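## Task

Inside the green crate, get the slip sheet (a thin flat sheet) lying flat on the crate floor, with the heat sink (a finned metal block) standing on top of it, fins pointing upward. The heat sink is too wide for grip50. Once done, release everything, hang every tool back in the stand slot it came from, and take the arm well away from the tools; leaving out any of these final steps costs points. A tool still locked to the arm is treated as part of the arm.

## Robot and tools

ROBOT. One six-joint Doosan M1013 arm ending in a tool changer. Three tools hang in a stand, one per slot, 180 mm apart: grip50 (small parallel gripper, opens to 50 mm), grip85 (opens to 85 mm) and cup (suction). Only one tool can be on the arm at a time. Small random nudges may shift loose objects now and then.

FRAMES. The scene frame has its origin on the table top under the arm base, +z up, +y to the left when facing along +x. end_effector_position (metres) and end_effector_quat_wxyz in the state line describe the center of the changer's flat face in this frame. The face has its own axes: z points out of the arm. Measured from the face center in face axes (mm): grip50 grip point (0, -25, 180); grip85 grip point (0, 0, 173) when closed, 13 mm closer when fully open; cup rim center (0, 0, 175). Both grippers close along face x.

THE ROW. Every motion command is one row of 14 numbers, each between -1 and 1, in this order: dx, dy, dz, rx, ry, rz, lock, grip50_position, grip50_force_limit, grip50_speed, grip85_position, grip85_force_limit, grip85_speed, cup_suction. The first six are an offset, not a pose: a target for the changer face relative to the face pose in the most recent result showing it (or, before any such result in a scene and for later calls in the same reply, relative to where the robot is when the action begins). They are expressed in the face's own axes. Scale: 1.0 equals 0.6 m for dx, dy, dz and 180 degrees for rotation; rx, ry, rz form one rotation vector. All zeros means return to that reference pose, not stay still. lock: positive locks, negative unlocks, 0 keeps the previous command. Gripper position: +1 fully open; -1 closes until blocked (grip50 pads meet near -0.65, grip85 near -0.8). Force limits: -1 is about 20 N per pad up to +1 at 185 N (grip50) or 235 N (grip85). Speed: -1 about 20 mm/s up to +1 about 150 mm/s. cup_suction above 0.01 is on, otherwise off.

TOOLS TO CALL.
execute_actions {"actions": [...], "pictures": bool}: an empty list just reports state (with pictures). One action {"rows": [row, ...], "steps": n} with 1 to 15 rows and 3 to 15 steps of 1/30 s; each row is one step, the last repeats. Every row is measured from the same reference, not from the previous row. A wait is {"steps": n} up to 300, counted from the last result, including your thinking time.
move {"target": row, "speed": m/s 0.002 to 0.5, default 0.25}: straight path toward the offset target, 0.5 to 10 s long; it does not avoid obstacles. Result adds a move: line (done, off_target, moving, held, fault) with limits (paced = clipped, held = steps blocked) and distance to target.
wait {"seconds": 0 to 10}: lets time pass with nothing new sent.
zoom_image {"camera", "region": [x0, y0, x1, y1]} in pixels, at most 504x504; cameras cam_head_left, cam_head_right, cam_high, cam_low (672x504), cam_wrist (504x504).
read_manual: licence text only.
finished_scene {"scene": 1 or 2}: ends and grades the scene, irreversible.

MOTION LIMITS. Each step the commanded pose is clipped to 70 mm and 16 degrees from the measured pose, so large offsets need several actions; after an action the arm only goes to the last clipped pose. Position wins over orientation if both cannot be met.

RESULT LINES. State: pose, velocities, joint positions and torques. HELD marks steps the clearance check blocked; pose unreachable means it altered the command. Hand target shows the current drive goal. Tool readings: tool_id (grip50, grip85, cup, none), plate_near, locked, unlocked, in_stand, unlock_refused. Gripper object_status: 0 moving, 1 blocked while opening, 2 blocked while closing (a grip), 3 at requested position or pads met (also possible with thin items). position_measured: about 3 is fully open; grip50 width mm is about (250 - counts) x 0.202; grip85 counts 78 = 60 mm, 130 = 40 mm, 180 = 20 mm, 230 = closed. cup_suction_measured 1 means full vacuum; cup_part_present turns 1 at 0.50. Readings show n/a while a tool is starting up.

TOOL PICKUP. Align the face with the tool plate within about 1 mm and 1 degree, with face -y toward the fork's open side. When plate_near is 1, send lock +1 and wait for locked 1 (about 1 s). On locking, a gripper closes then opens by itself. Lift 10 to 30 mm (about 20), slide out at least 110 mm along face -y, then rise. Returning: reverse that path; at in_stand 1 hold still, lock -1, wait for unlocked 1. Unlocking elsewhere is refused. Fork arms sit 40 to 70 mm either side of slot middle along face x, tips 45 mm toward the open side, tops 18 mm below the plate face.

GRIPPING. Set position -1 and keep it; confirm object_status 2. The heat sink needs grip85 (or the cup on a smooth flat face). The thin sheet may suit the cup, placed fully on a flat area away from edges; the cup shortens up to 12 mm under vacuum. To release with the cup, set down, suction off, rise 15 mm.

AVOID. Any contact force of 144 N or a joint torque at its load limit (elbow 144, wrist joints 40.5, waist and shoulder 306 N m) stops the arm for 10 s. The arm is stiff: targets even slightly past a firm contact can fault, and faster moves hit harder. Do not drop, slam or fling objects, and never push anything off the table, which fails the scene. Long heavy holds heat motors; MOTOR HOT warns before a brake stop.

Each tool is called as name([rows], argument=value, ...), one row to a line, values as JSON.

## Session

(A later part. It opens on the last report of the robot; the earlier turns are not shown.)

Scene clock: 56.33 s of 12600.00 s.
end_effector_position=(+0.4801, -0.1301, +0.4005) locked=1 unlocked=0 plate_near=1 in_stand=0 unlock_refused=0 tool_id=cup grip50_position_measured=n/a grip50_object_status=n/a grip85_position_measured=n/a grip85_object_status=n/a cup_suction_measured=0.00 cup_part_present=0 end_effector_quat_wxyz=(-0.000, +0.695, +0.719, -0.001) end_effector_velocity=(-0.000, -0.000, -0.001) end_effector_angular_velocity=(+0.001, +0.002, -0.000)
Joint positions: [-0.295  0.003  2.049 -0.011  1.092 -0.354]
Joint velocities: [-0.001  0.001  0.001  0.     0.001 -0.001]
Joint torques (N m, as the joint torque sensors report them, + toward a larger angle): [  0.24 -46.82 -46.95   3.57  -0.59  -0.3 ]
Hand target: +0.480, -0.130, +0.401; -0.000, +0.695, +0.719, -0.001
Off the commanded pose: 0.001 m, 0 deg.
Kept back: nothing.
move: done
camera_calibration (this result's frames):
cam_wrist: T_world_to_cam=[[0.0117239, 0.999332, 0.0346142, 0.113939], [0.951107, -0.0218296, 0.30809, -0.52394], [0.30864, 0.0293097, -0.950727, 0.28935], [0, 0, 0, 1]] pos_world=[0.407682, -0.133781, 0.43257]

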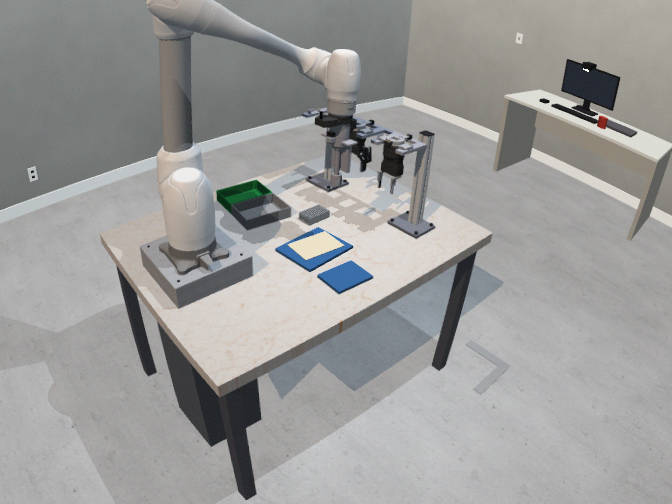

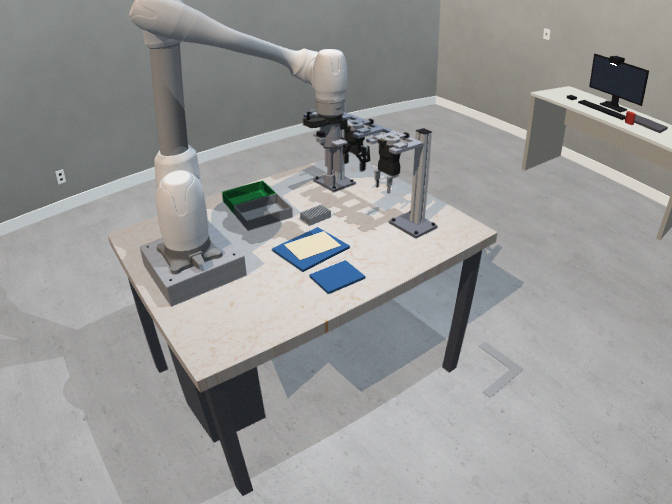

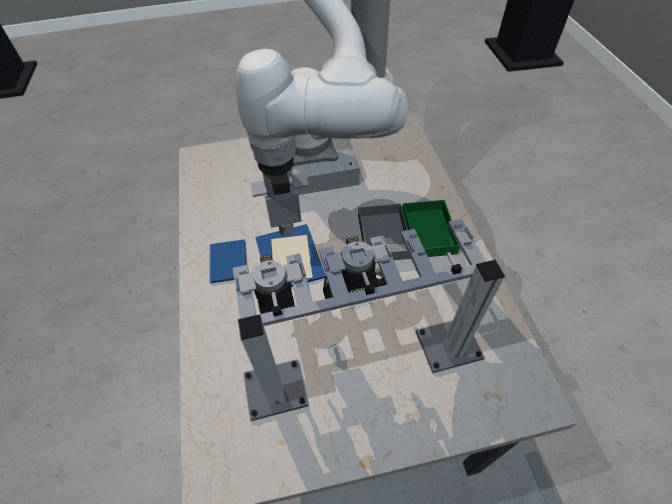

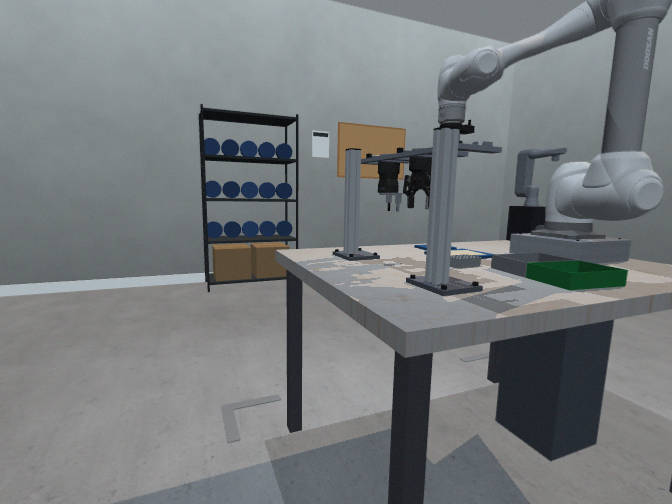

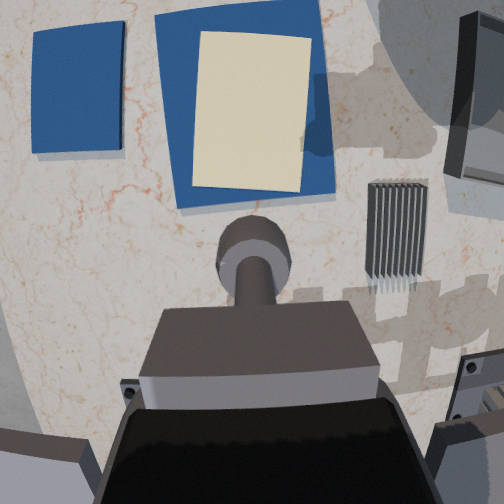

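move(target=[0.0042,-0.1238,0.325,0,0,0.0344,1,0,0,0,1,0,0,1], speed=0.3)

zoom_image(camera="cam_head_left", region=[260, 190, 370, 280])

Scene clock: 57.70 s of 12600.00 s.
end_effector_position=(+0.4053, -0.1302, +0.2057) locked=1 unlocked=0 plate_near=1 in_stand=0 unlock_refused=0 tool_id=cup grip50_position_measured=n/a grip50_object_status=n/a grip85_position_measured=n/a grip85_object_status=n/a cup_suction_measured=0.00 cup_part_present=0 end_effector_quat_wxyz=(-0.000, +0.733, +0.680, -0.001) end_effector_velocity=(+0.001, -0.000, +0.000) end_effector_angular_velocity=(-0.000, -0.000, +0.000)
Joint positions: [-0.355  0.145  2.353 -0.017  0.646 -0.298]
Joint velocities: [-0.     0.001 -0.001 -0.     0.     0.   ]
Joint torques (N m, as the joint torque sensors report them, + toward a larger angle): [ -2.04 -46.44 -32.34   2.28  -0.68  -0.07]
Hand target: +0.405, -0.130, +0.206; -0.000, +0.733, +0.680, -0.001
Off the commanded pose: 0.000 m, 0 deg.
Kept back: nothing.
move: done
camera_calibration (this result's frames):
cam_wrist: T_world_to_cam=[[0.119302, 0.992262, 0.0344046, 0.0771814], [0.943155, -0.124089, 0.308318, -0.402911], [0.310201, -0.00433418, -0.950661, 0.122128], [0, 0, 0, 1]] pos_world=[0.332916, -0.126051, 0.237671]

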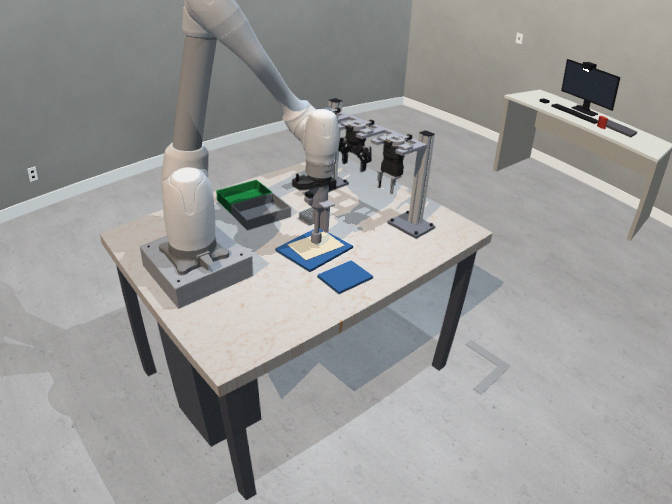

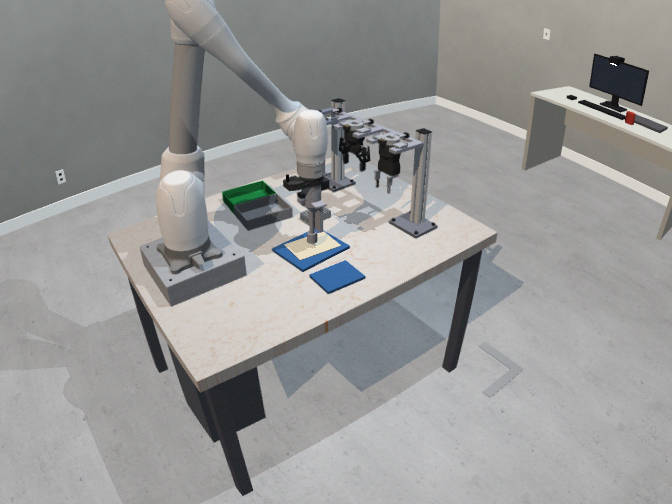

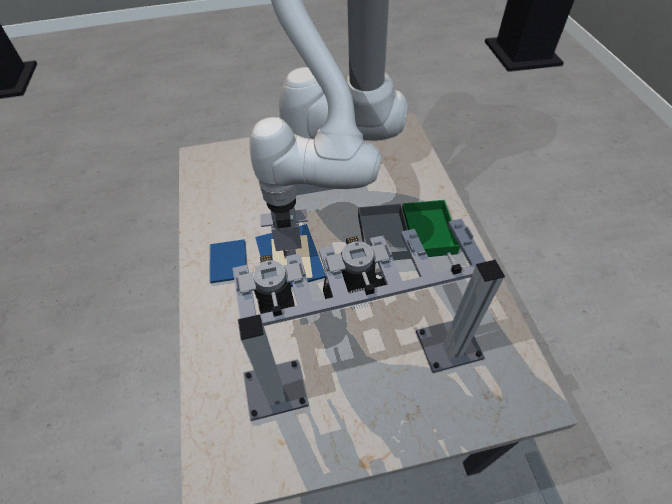

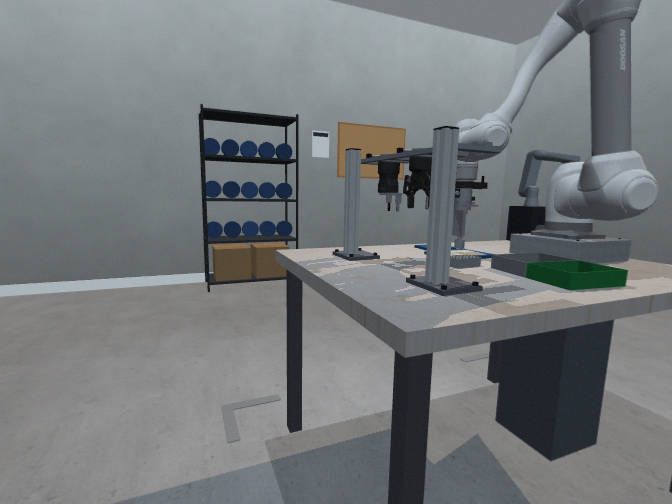

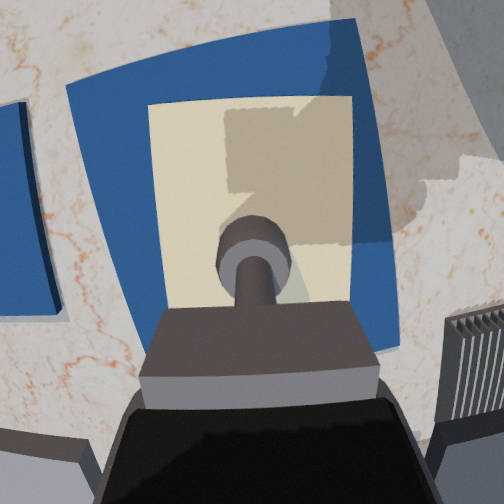

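Region (260, 190, 370, 280) of cam_head_left's 672x504 image, scaled by 4.582, with more detail than that image has; it fills the top 412 rows of this view, and the rest is white.

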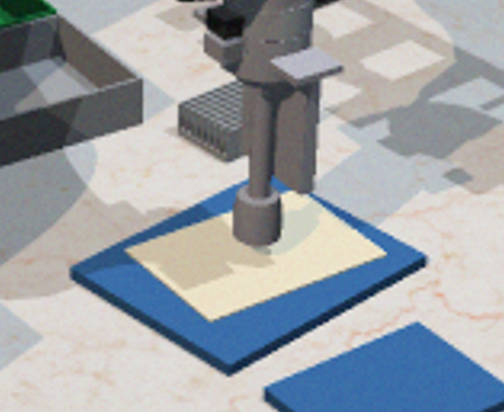

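move(target=[0.0033,0.0033,0.03,0,0,0,1,0,0,0,1,0,0,1], speed=0.04)

Scene clock: 58.67 s of 12600.00 s.
end_effector_position=(+0.4074, -0.1284, +0.1876) locked=1 unlocked=0 plate_near=1 in_stand=0 unlock_refused=0 tool_id=cup grip50_position_measured=n/a grip50_object_status=n/a grip85_position_measured=n/a grip85_object_status=n/a cup_suction_measured=0.81 cup_part_present=1 end_effector_quat_wxyz=(-0.000, +0.733, +0.680, -0.001) end_effector_velocity=(-0.001, +0.001, -0.001) end_effector_angular_velocity=(+0.001, +0.002, -0.001)
Joint positions: [-0.349  0.18   2.362 -0.018  0.601 -0.291]
Joint velocities: [0.    0.    0.002 0.001 0.    0.   ]
Joint torques (N m, as the joint torque sensors report them, + toward a larger angle): [  0.33 -51.03 -30.55   2.23  -0.31  -0.31]
Hand target: +0.407, -0.128, +0.188; -0.000, +0.733, +0.680, -0.001
Off the commanded pose: 0.000 m, 0 deg.
Kept back: nothing.
move: done
camera_calibration (this result's frames):
cam_wrist: T_world_to_cam=[[0.119297, 0.992262, 0.0344236, 0.0757427], [0.943145, -0.124089, 0.30835, -0.399094], [0.310235, -0.00431874, -0.95065, 0.104342], [0, 0, 0, 1]] pos_world=[0.334997, -0.124229, 0.219646]

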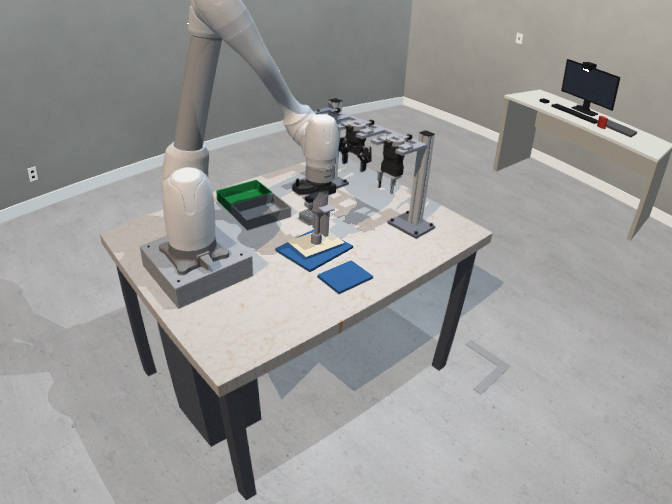

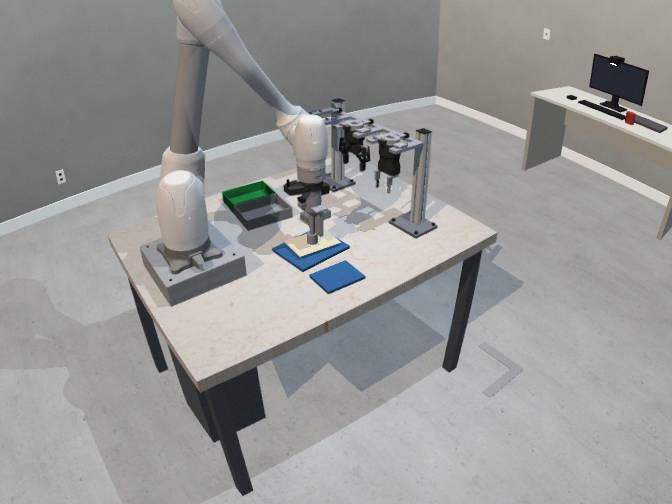

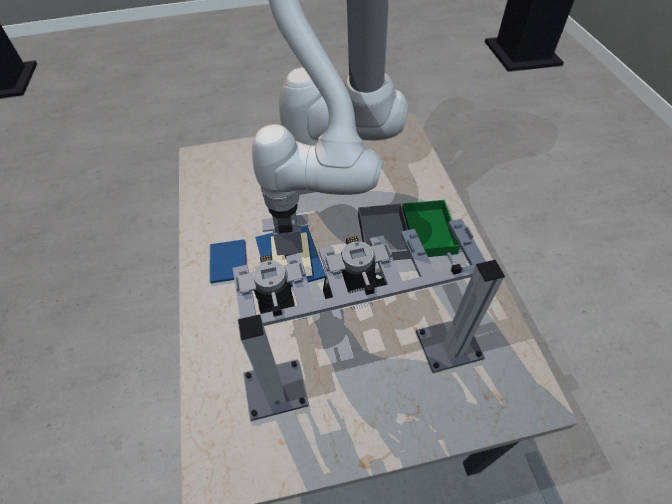

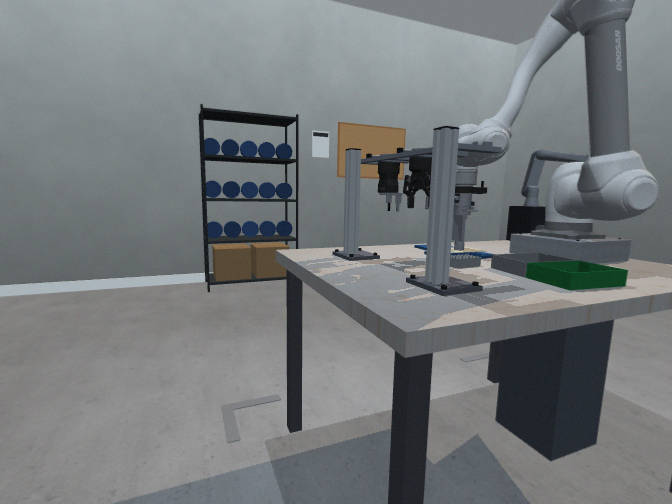

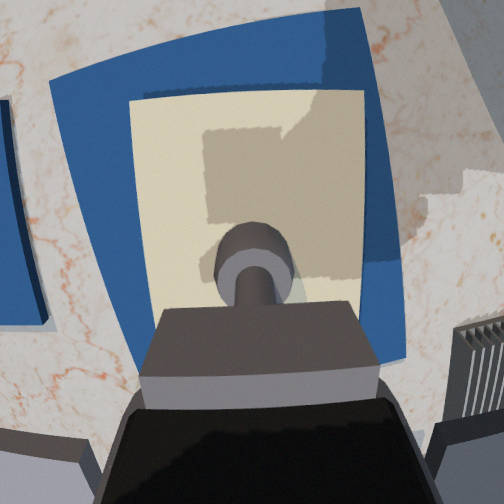

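move(target=[0,0,-0.08,0,0,0,1,0,0,0,1,0,0,1], speed=0.12)

move(target=[0.7225,-0.0693,0,0,0,0.0125,1,0,0,0,1,0,0,1], speed=0.25)

move(target=[0,0,0.033,0,0,0,1,0,0,0,1,0,0,1], speed=0.06)

Scene clock: 59.63 s of 12600.00 s.
end_effector_position=(+0.4075, -0.1284, +0.2357) locked=1 unlocked=0 plate_near=1 in_stand=0 unlock_refused=0 tool_id=cup grip50_position_measured=n/a grip50_object_status=n/a grip85_position_measured=n/a grip85_object_status=n/a cup_suction_measured=0.96 cup_part_present=1 end_effector_quat_wxyz=(-0.000, +0.733, +0.680, -0.001) end_effector_velocity=(-0.000, +0.000, +0.000) end_effector_angular_velocity=(-0.000, +0.000, +0.000)
Joint positions: [-0.348  0.095  2.328 -0.015  0.72  -0.293]
Joint velocities: [-0. -0.  0. -0.  0. -0.]
Joint torques (N m, as the joint torque sensors report them, + toward a larger angle): [ -1.09 -44.29 -35.22   2.58  -0.51  -0.31]
Hand target: +0.408, -0.128, +0.236; -0.000, +0.733, +0.680, -0.001
Off the commanded pose: 0.000 m, 0 deg.
Kept back: nothing.
move: done
camera_calibration (this result's frames):
cam_wrist: T_world_to_cam=[[0.11931, 0.992261, 0.0344114, 0.0740434], [0.94317, -0.124098, 0.308271, -0.413995], [0.310155, -0.00432395, -0.950676, 0.150012], [0, 0, 0, 1]] pos_world=[0.335107, -0.124198, 0.267687]

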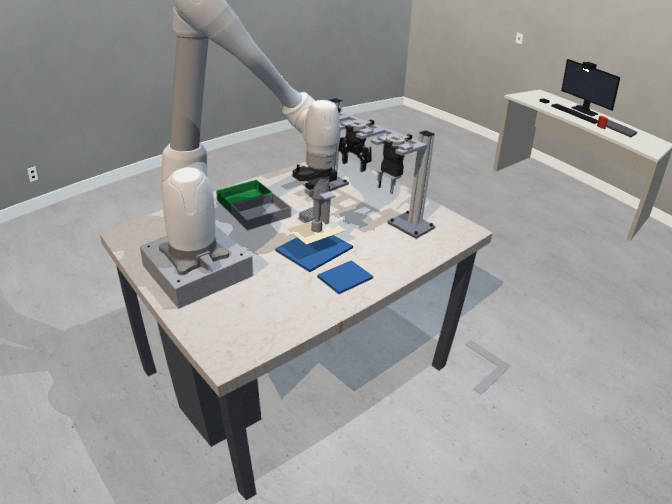

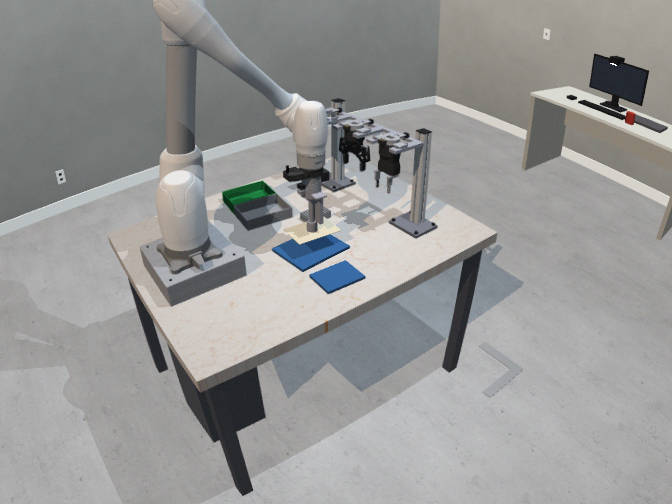

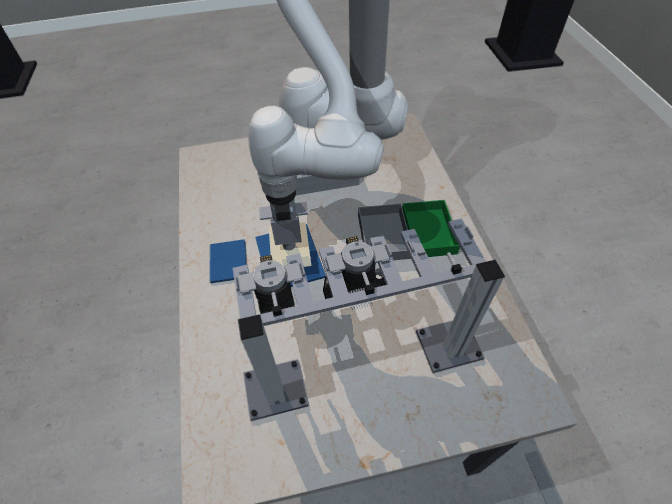

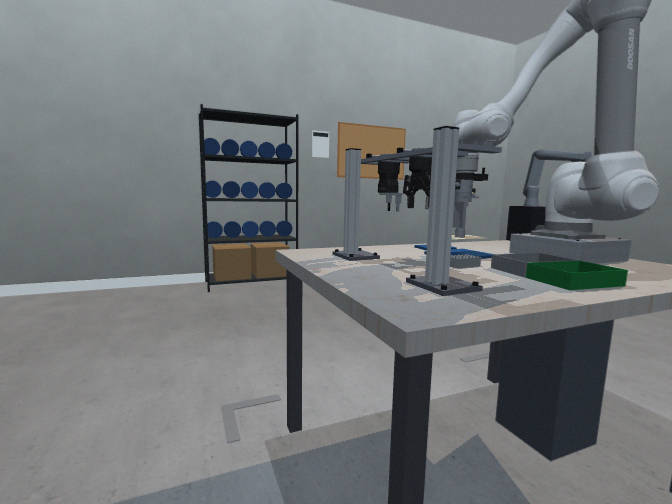

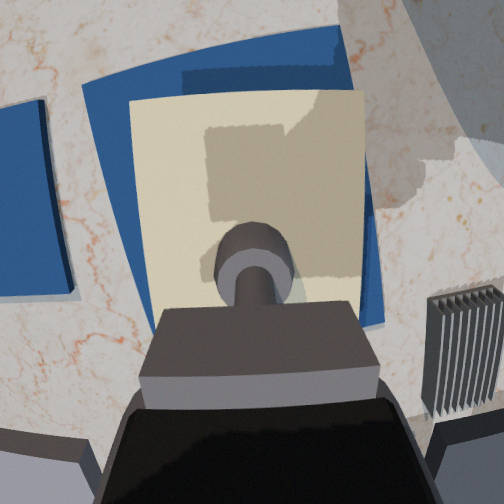

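Scene clock: 61.77 s of 12600.00 s.
end_effector_position=(+0.3983, +0.3080, +0.2356) locked=1 unlocked=0 plate_near=1 in_stand=0 unlock_refused=0 tool_id=cup grip50_position_measured=n/a grip50_object_status=n/a grip85_position_measured=n/a grip85_object_status=n/a cup_suction_measured=0.96 cup_part_present=1 end_effector_quat_wxyz=(-0.001, +0.746, +0.666, -0.000) end_effector_velocity=(+0.001, +0.001, +0.001) end_effector_angular_velocity=(+0.002, -0.002, -0.001)
Joint positions: [ 0.622  0.209  2.194 -0.004  0.747  0.708]
Joint velocities: [ 0.     0.    -0.003  0.001  0.     0.   ]
Joint torques (N m, as the joint torque sensors report them, + toward a larger angle): [ -3.04 -58.7  -36.95   2.79  -0.61   0.03]
Hand target: +0.398, +0.308, +0.236; -0.001, +0.746, +0.666, -0.000
Off the commanded pose: 0.001 m, 0 deg.
Kept back: nothing.
move: done
camera_calibration (this result's frames):
cam_wrist: T_world_to_cam=[[0.158216, 0.986731, 0.036458, -0.372139], [0.937562, -0.16171, 0.307942, -0.337237], [0.309751, -0.0145396, -0.950706, 0.158052], [0, 0, 0, 1]] pos_world=[0.326102, 0.314965, 0.267678]

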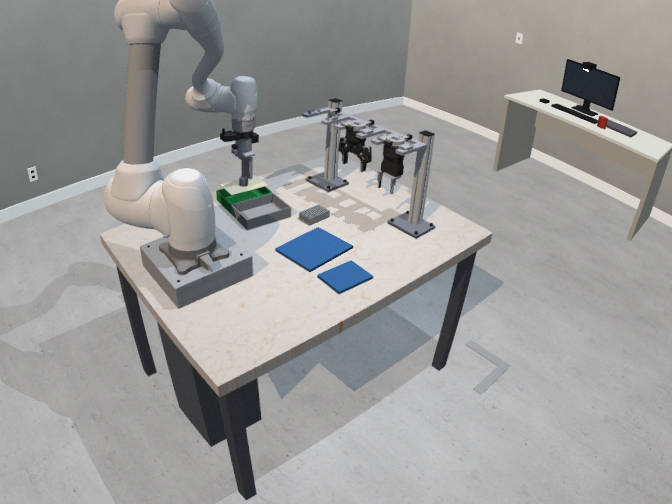

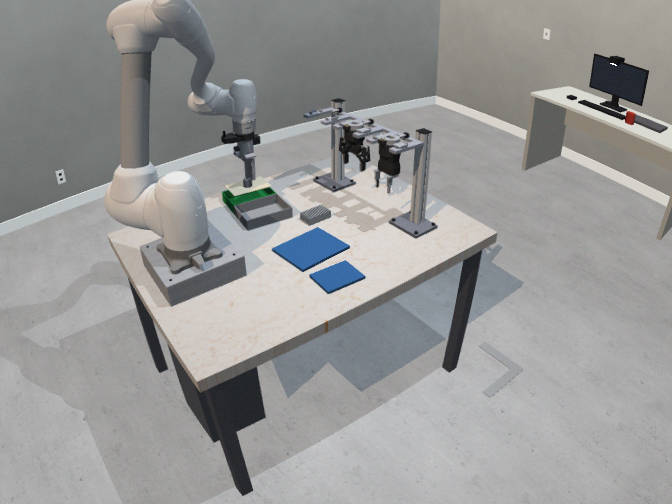

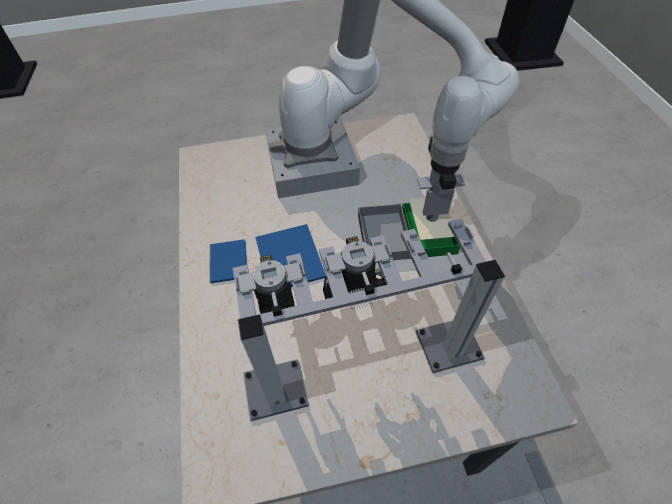

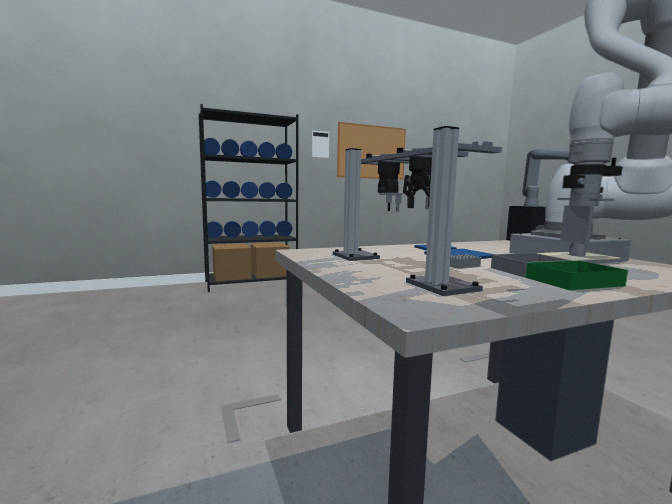

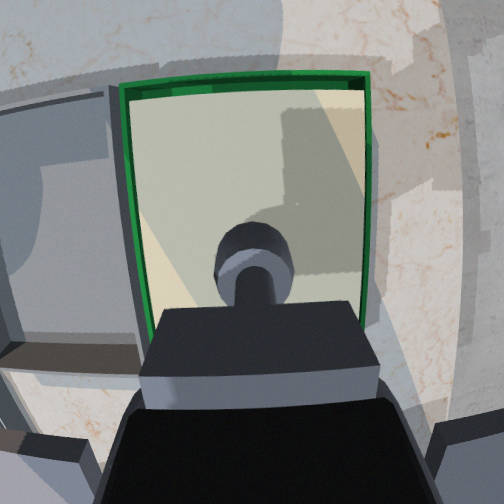

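Scene clock: 62.47 s of 12600.00 s.
end_effector_position=(+0.3982, +0.3081, +0.2158) locked=1 unlocked=0 plate_near=1 in_stand=0 unlock_refused=0 tool_id=cup grip50_position_measured=n/a grip50_object_status=n/a grip85_position_measured=n/a grip85_object_status=n/a cup_suction_measured=0.96 cup_part_present=1 end_effector_quat_wxyz=(-0.001, +0.746, +0.666, -0.000) end_effector_velocity=(+0.000, +0.000, +0.000) end_effector_angular_velocity=(+0.000, -0.001, +0.000)
Joint positions: [ 0.622  0.239  2.207 -0.004  0.704  0.708]
Joint velocities: [ 0.     0.    -0.    -0.    -0.001  0.   ]
Joint torques (N m, as the joint torque sensors report them, + toward a larger angle): [ -0.98 -62.31 -34.49   2.52  -0.64   0.09]
Hand target: +0.398, +0.308, +0.216; -0.001, +0.746, +0.666, -0.000
Off the commanded pose: 0.000 m, 0 deg.
Kept back: nothing.
move: done
camera_calibration (this result's frames):
cam_wrist: T_world_to_cam=[[0.158107, 0.986748, 0.0364858, -0.371421], [0.93757, -0.161615, 0.307966, -0.331098], [0.309781, -0.0144836, -0.950698, 0.13922], [0, 0, 0, 1]] pos_world=[0.326024, 0.315005, 0.247875]

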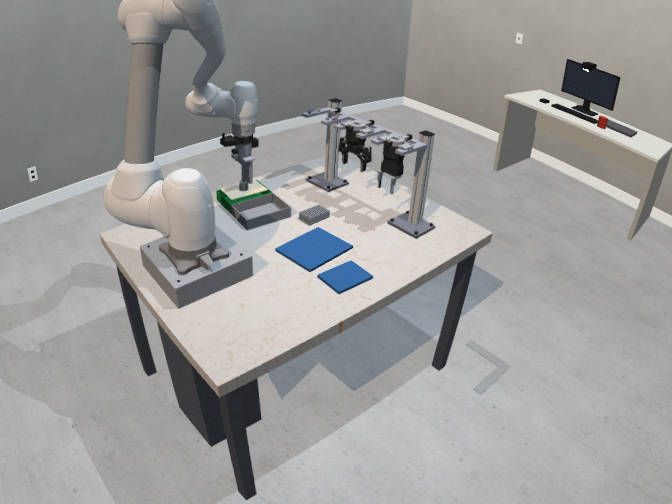

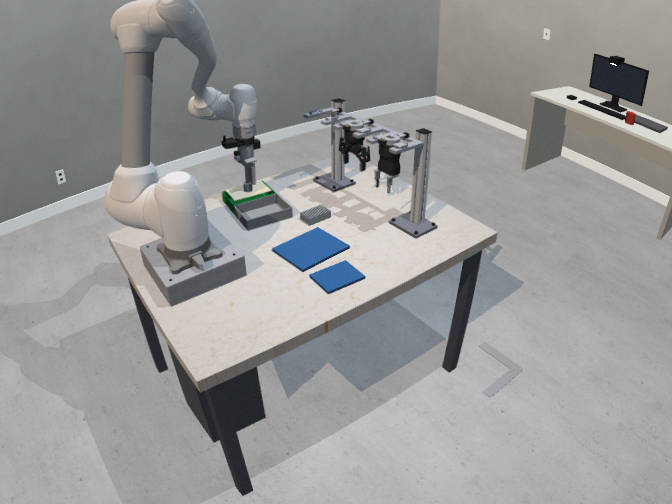

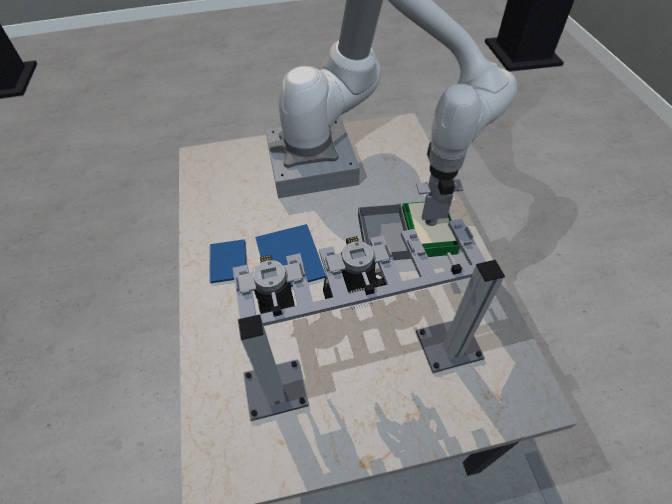

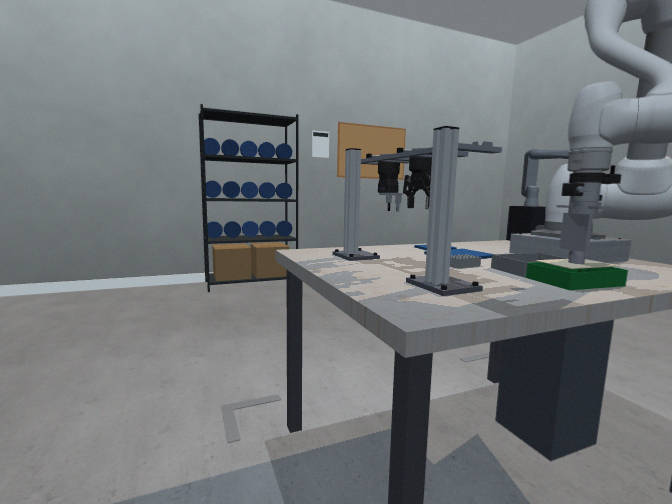

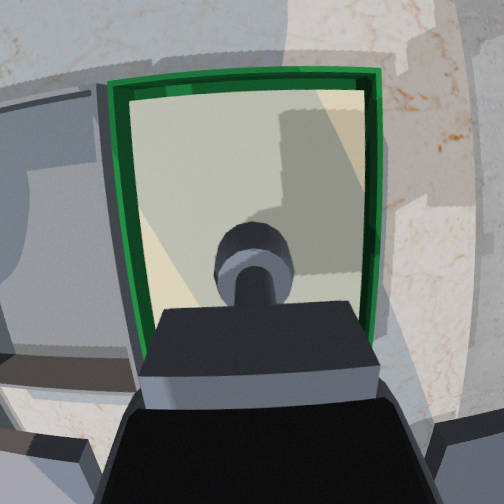

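execute_actions(actions=[])

Scene clock: 62.87 s of 12600.00 s.
end_effector_position=(+0.3982, +0.3080, +0.2158) locked=1 unlocked=0 plate_near=1 in_stand=0 unlock_refused=0 tool_id=cup grip50_position_measured=n/a grip50_object_status=n/a grip85_position_measured=n/a grip85_object_status=n/a cup_suction_measured=0.96 cup_part_present=1 end_effector_quat_wxyz=(-0.001, +0.746, +0.666, -0.000) end_effector_velocity=(+0.001, +0.000, +0.000) end_effector_angular_velocity=(+0.001, -0.001, -0.000)
Joint positions: [ 0.622  0.239  2.207 -0.004  0.704  0.708]
Joint velocities: [-0.    -0.    -0.001  0.     0.    -0.   ]
Joint torques (N m, as the joint torque sensors report them, + toward a larger angle): [ -3.19 -59.8  -33.84   2.63  -0.37  -0.28]
Hand target: +0.398, +0.308, +0.216; -0.001, +0.746, +0.666, -0.000
Off the commanded pose: 0.000 m, 0 deg.
Kept back: nothing.
Steps of this call (steps 1 to 12: nothing new was sent). Readings (end_effector_position | what the end effector reports):
1: (+0.3982, +0.3081, +0.2158) | locked=1 unlocked=0 plate_near=1 in_stand=0 unlock_refused=0 tool_id=cup grip50_position_measured=n/a grip50_object_status=n/a grip85_position_measured=n/a grip85_object_status=n/a cup_suction_measured=0.96 cup_part_present=1
2: (+0.3982, +0.3081, +0.2158) | locked=1 unlocked=0 plate_near=1 in_stand=0 unlock_refused=0 tool_id=cup grip50_position_measured=n/a grip50_object_status=n/a grip85_position_measured=n/a grip85_object_status=n/a cup_suction_measured=0.96 cup_part_present=1
4: (+0.3982, +0.3081, +0.2158) | locked=1 unlocked=0 plate_near=1 in_stand=0 unlock_refused=0 tool_id=cup grip50_position_measured=n/a grip50_object_status=n/a grip85_position_measured=n/a grip85_object_status=n/a cup_suction_measured=0.96 cup_part_present=1
8: (+0.3982, +0.3080, +0.2158) | locked=1 unlocked=0 plate_near=1 in_stand=0 unlock_refused=0 tool_id=cup grip50_position_measured=n/a grip50_object_status=n/a grip85_position_measured=n/a grip85_object_status=n/a cup_suction_measured=0.96 cup_part_present=1
12: the state above
camera_calibration (this result's frames):
cam_wrist: T_world_to_cam=[[0.158186, 0.986736, 0.0364609, -0.37141], [0.937567, -0.161683, 0.30794, -0.331084], [0.309751, -0.0145274, -0.950707, 0.139219], [0, 0, 0, 1]] pos_world=[0.326043, 0.314975, 0.247852]

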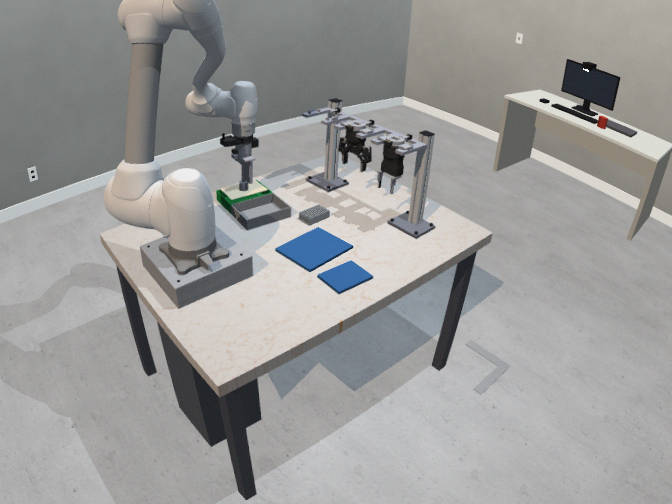

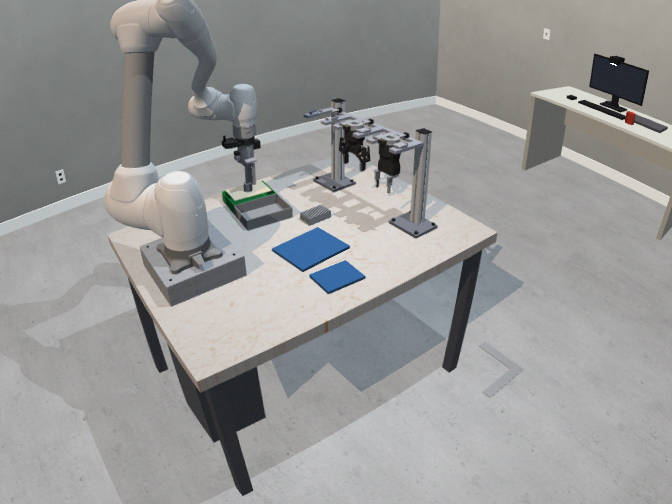

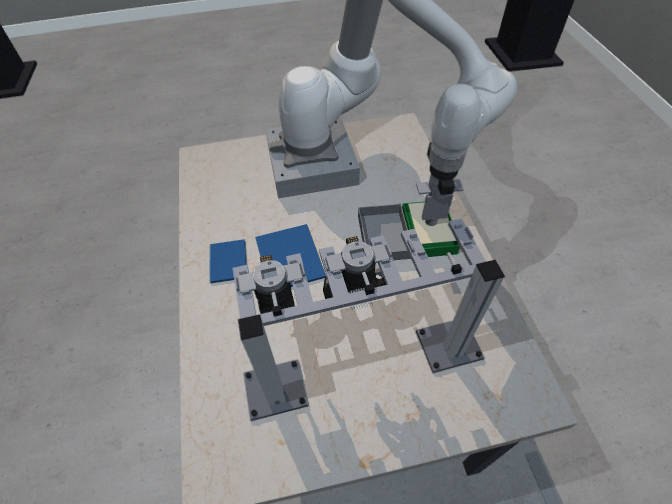

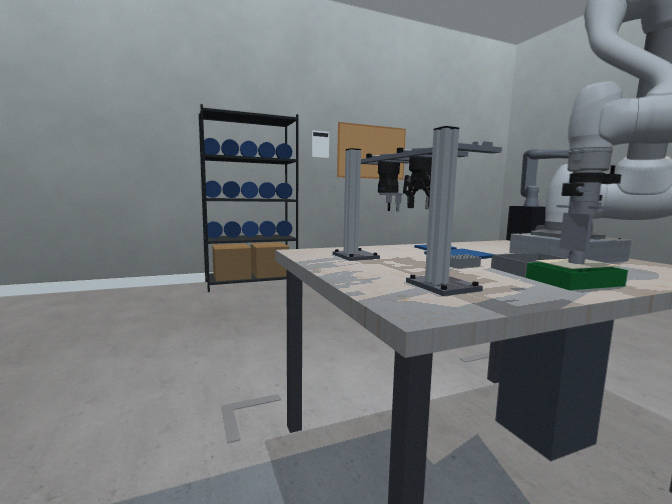

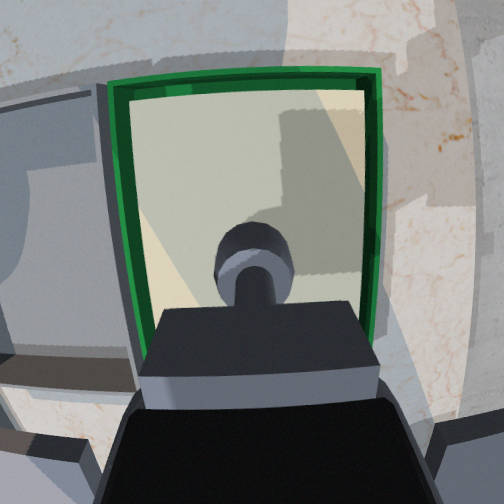

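move(target=[-0.001,0,0.074,0,0,0,0,0,0,0,0,0,0,1], speed=0.05)

Scene clock: 64.27 s of 12600.00 s.
end_effector_position=(+0.3980, +0.3075, +0.1714) locked=1 unlocked=0 plate_near=1 in_stand=0 unlock_refused=0 tool_id=cup grip50_position_measured=n/a grip50_object_status=n/a grip85_position_measured=n/a grip85_object_status=n/a cup_suction_measured=0.96 cup_part_present=1 end_effector_quat_wxyz=(-0.001, +0.746, +0.666, -0.000) end_effector_velocity=(+0.001, +0.001, +0.000) end_effector_angular_velocity=(+0.001, -0.002, +0.000)
Joint positions: [ 0.621  0.309  2.233 -0.004  0.607  0.707]
Joint velocities: [ 0.     0.    -0.001 -0.    -0.001 -0.   ]
Joint torques (N m, as the joint torque sensors report them, + toward a larger angle): [ -1.63 -64.98 -30.58   2.14  -0.52  -0.09]
Hand target: +0.398, +0.307, +0.171; -0.001, +0.746, +0.666, -0.000
Off the commanded pose: 0.000 m, 0 deg.
Kept back: nothing.
move: done
camera_calibration (this result's frames):
cam_wrist: T_world_to_cam=[[0.158159, 0.986739, 0.0364975, -0.369186], [0.937565, -0.161667, 0.307954, -0.317323], [0.309771, -0.0144868, -0.950701, 0.0969969], [0, 0, 0, 1]] pos_world=[0.325854, 0.314395, 0.20341]

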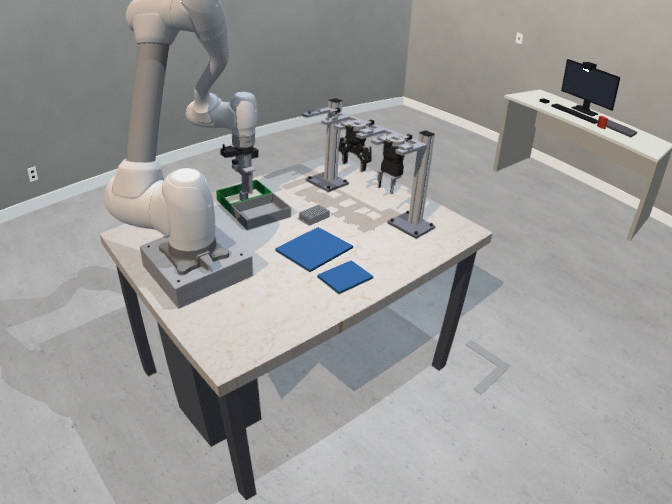

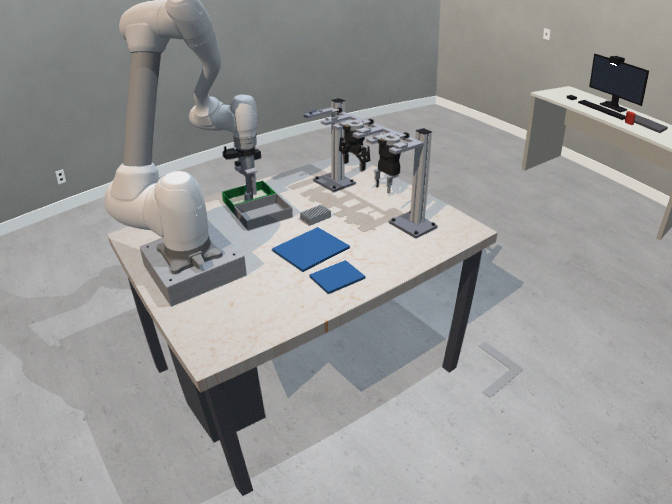

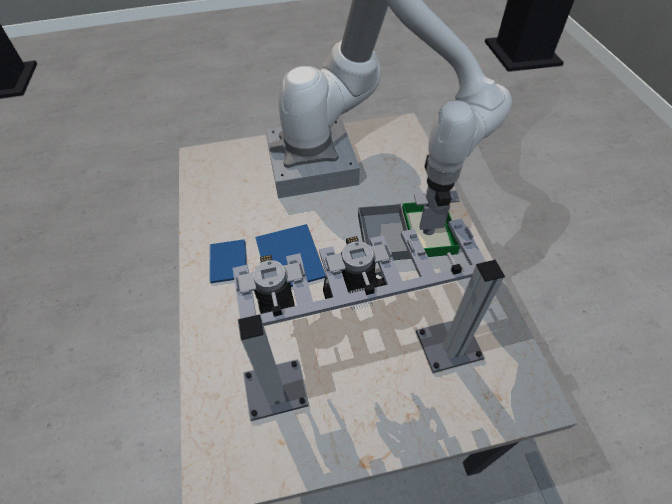

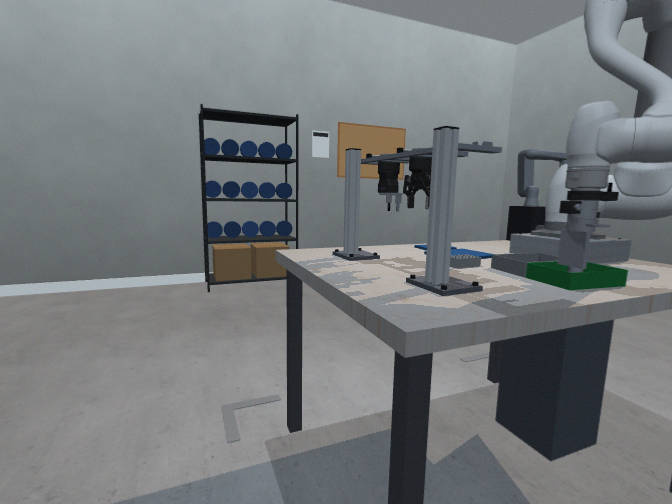

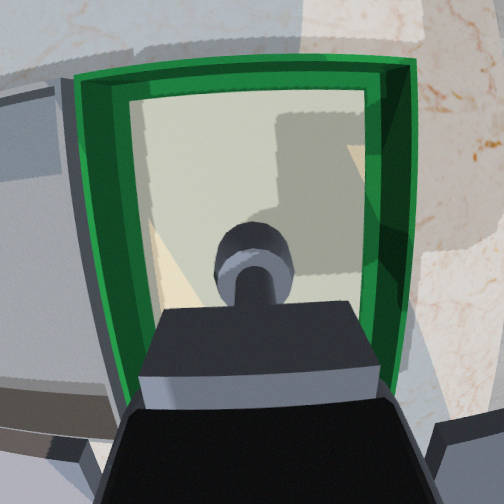

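Lower 1.5 mm more and release.

execute_actions([
  {"rows":[[0,0,0.001,0,0,0,0,0,0,0,0,0,0,1],[0,0,0.002,0,0,0,0,0,0,0,0,0,0,1],[0,0,0.0025,0,0,0,0,0,0,0,0,0,0,1],[0,0,0.0025,0,0,0,0,0,0,0,0,0,0,1],[0,0,0.0025,0,0,0,0,0,0,0,0,0,0,1],[0,0,0.0025,0,0,0,0,0,0,0,0,0,0,1],[0,0,0.0025,0,0,0,0,0,0,0,0,0,0,1],[0,0,0.0025,0,0,0,0,0,0,0,0,0,0,0]],"steps":15},
])

execute_actions([
  {"steps":12},
])

Scene clock: 64.80 s of 12600.00 s.
end_effector_position=(+0.3980, +0.3075, +0.1699) locked=1 unlocked=0 plate_near=1 in_stand=0 unlock_refused=0 tool_id=cup grip50_position_measured=n/a grip50_object_status=n/a grip85_position_measured=n/a grip85_object_status=n/a cup_suction_measured=0.00 cup_part_present=0 end_effector_quat_wxyz=(-0.001, +0.746, +0.666, -0.000) end_effector_velocity=(+0.000, +0.000, +0.000) end_effector_angular_velocity=(-0.000, -0.001, +0.001)
Joint positions: [ 0.621  0.312  2.234 -0.004  0.604  0.707]
Joint velocities: [ 0.    -0.    -0.    -0.001 -0.    -0.   ]
Joint torques (N m, as the joint torque sensors report them, + toward a larger angle): [ -1.09 -59.33 -25.42   2.49  -0.75   0.06]
Steps of this call (steps 1 to 4: nothing new was sent; steps 5 to 16: the first 12 steps of this action). Readings (end_effector_position | what the end effector reports):
5: (+0.3980, +0.3075, +0.1713) | locked=1 unlocked=0 plate_near=1 in_stand=0 unlock_refused=0 tool_id=cup grip50_position_measured=n/a grip50_object_status=n/a grip85_position_measured=n/a grip85_object_status=n/a cup_suction_measured=0.96 cup_part_present=1
6: (+0.3980, +0.3075, +0.1709) | locked=1 unlocked=0 plate_near=1 in_stand=0 unlock_refused=0 tool_id=cup grip50_position_measured=n/a grip50_object_status=n/a grip85_position_measured=n/a grip85_object_status=n/a cup_suction_measured=0.96 cup_part_present=1
8: (+0.3980, +0.3075, +0.1701) | locked=1 unlocked=0 plate_near=1 in_stand=0 unlock_refused=0 tool_id=cup grip50_position_measured=n/a grip50_object_status=n/a grip85_position_measured=n/a grip85_object_status=n/a cup_suction_measured=0.96 cup_part_present=1
12: (+0.3980, +0.3075, +0.1699) | locked=1 unlocked=0 plate_near=1 in_stand=0 unlock_refused=0 tool_id=cup grip50_position_measured=n/a grip50_object_status=n/a grip85_position_measured=n/a grip85_object_status=n/a cup_suction_measured=0.83 cup_part_present=1
16: the state above

Scene clock: 65.20 s of 12600.00 s.
end_effector_position=(+0.3980, +0.3075, +0.1699) locked=1 unlocked=0 plate_near=1 in_stand=0 unlock_refused=0 tool_id=cup grip50_position_measured=n/a grip50_object_status=n/a grip85_position_measured=n/a grip85_object_status=n/a cup_suction_measured=0.00 cup_part_present=0 end_effector_quat_wxyz=(-0.001, +0.746, +0.666, -0.000) end_effector_velocity=(+0.001, +0.000, +0.000) end_effector_angular_velocity=(+0.000, -0.001, +0.001)
Joint positions: [ 0.621  0.312  2.234 -0.004  0.604  0.707]
Joint velocities: [ 0.     0.    -0.001 -0.     0.    -0.   ]
Joint torques (N m, as the joint torque sensors report them, + toward a larger angle): [ -2.67 -57.27 -25.96   2.45  -0.52   0.08]
Hand target: +0.398, +0.307, +0.170; -0.001, +0.746, +0.666, -0.000
Off the commanded pose: 0.000 m, 0 deg.
Kept back: nothing.
Steps of this call (steps 1 to 3: the last 3 steps of your previous action; steps 4 to 12: nothing new was sent). Readings (end_effector_position | what the end effector reports):
1: (+0.3980, +0.3075, +0.1699) | locked=1 unlocked=0 plate_near=1 in_stand=0 unlock_refused=0 tool_id=cup grip50_position_measured=n/a grip50_object_status=n/a grip85_position_measured=n/a grip85_object_status=n/a cup_suction_measured=0.00 cup_part_present=0
2: (+0.3980, +0.3075, +0.1699) | locked=1 unlocked=0 plate_near=1 in_stand=0 unlock_refused=0 tool_id=cup grip50_position_measured=n/a grip50_object_status=n/a grip85_position_measured=n/a grip85_object_status=n/a cup_suction_measured=0.00 cup_part_present=0
4: (+0.3980, +0.3075, +0.1699) | locked=1 unlocked=0 plate_near=1 in_stand=0 unlock_refused=0 tool_id=cup grip50_position_measured=n/a grip50_object_status=n/a grip85_position_measured=n/a grip85_object_status=n/a cup_suction_measured=0.00 cup_part_present=0
8: (+0.3980, +0.3075, +0.1699) | locked=1 unlocked=0 plate_near=1 in_stand=0 unlock_refused=0 tool_id=cup grip50_position_measured=n/a grip50_object_status=n/a grip85_position_measured=n/a grip85_object_status=n/a cup_suction_measured=0.00 cup_part_present=0
12: the state above


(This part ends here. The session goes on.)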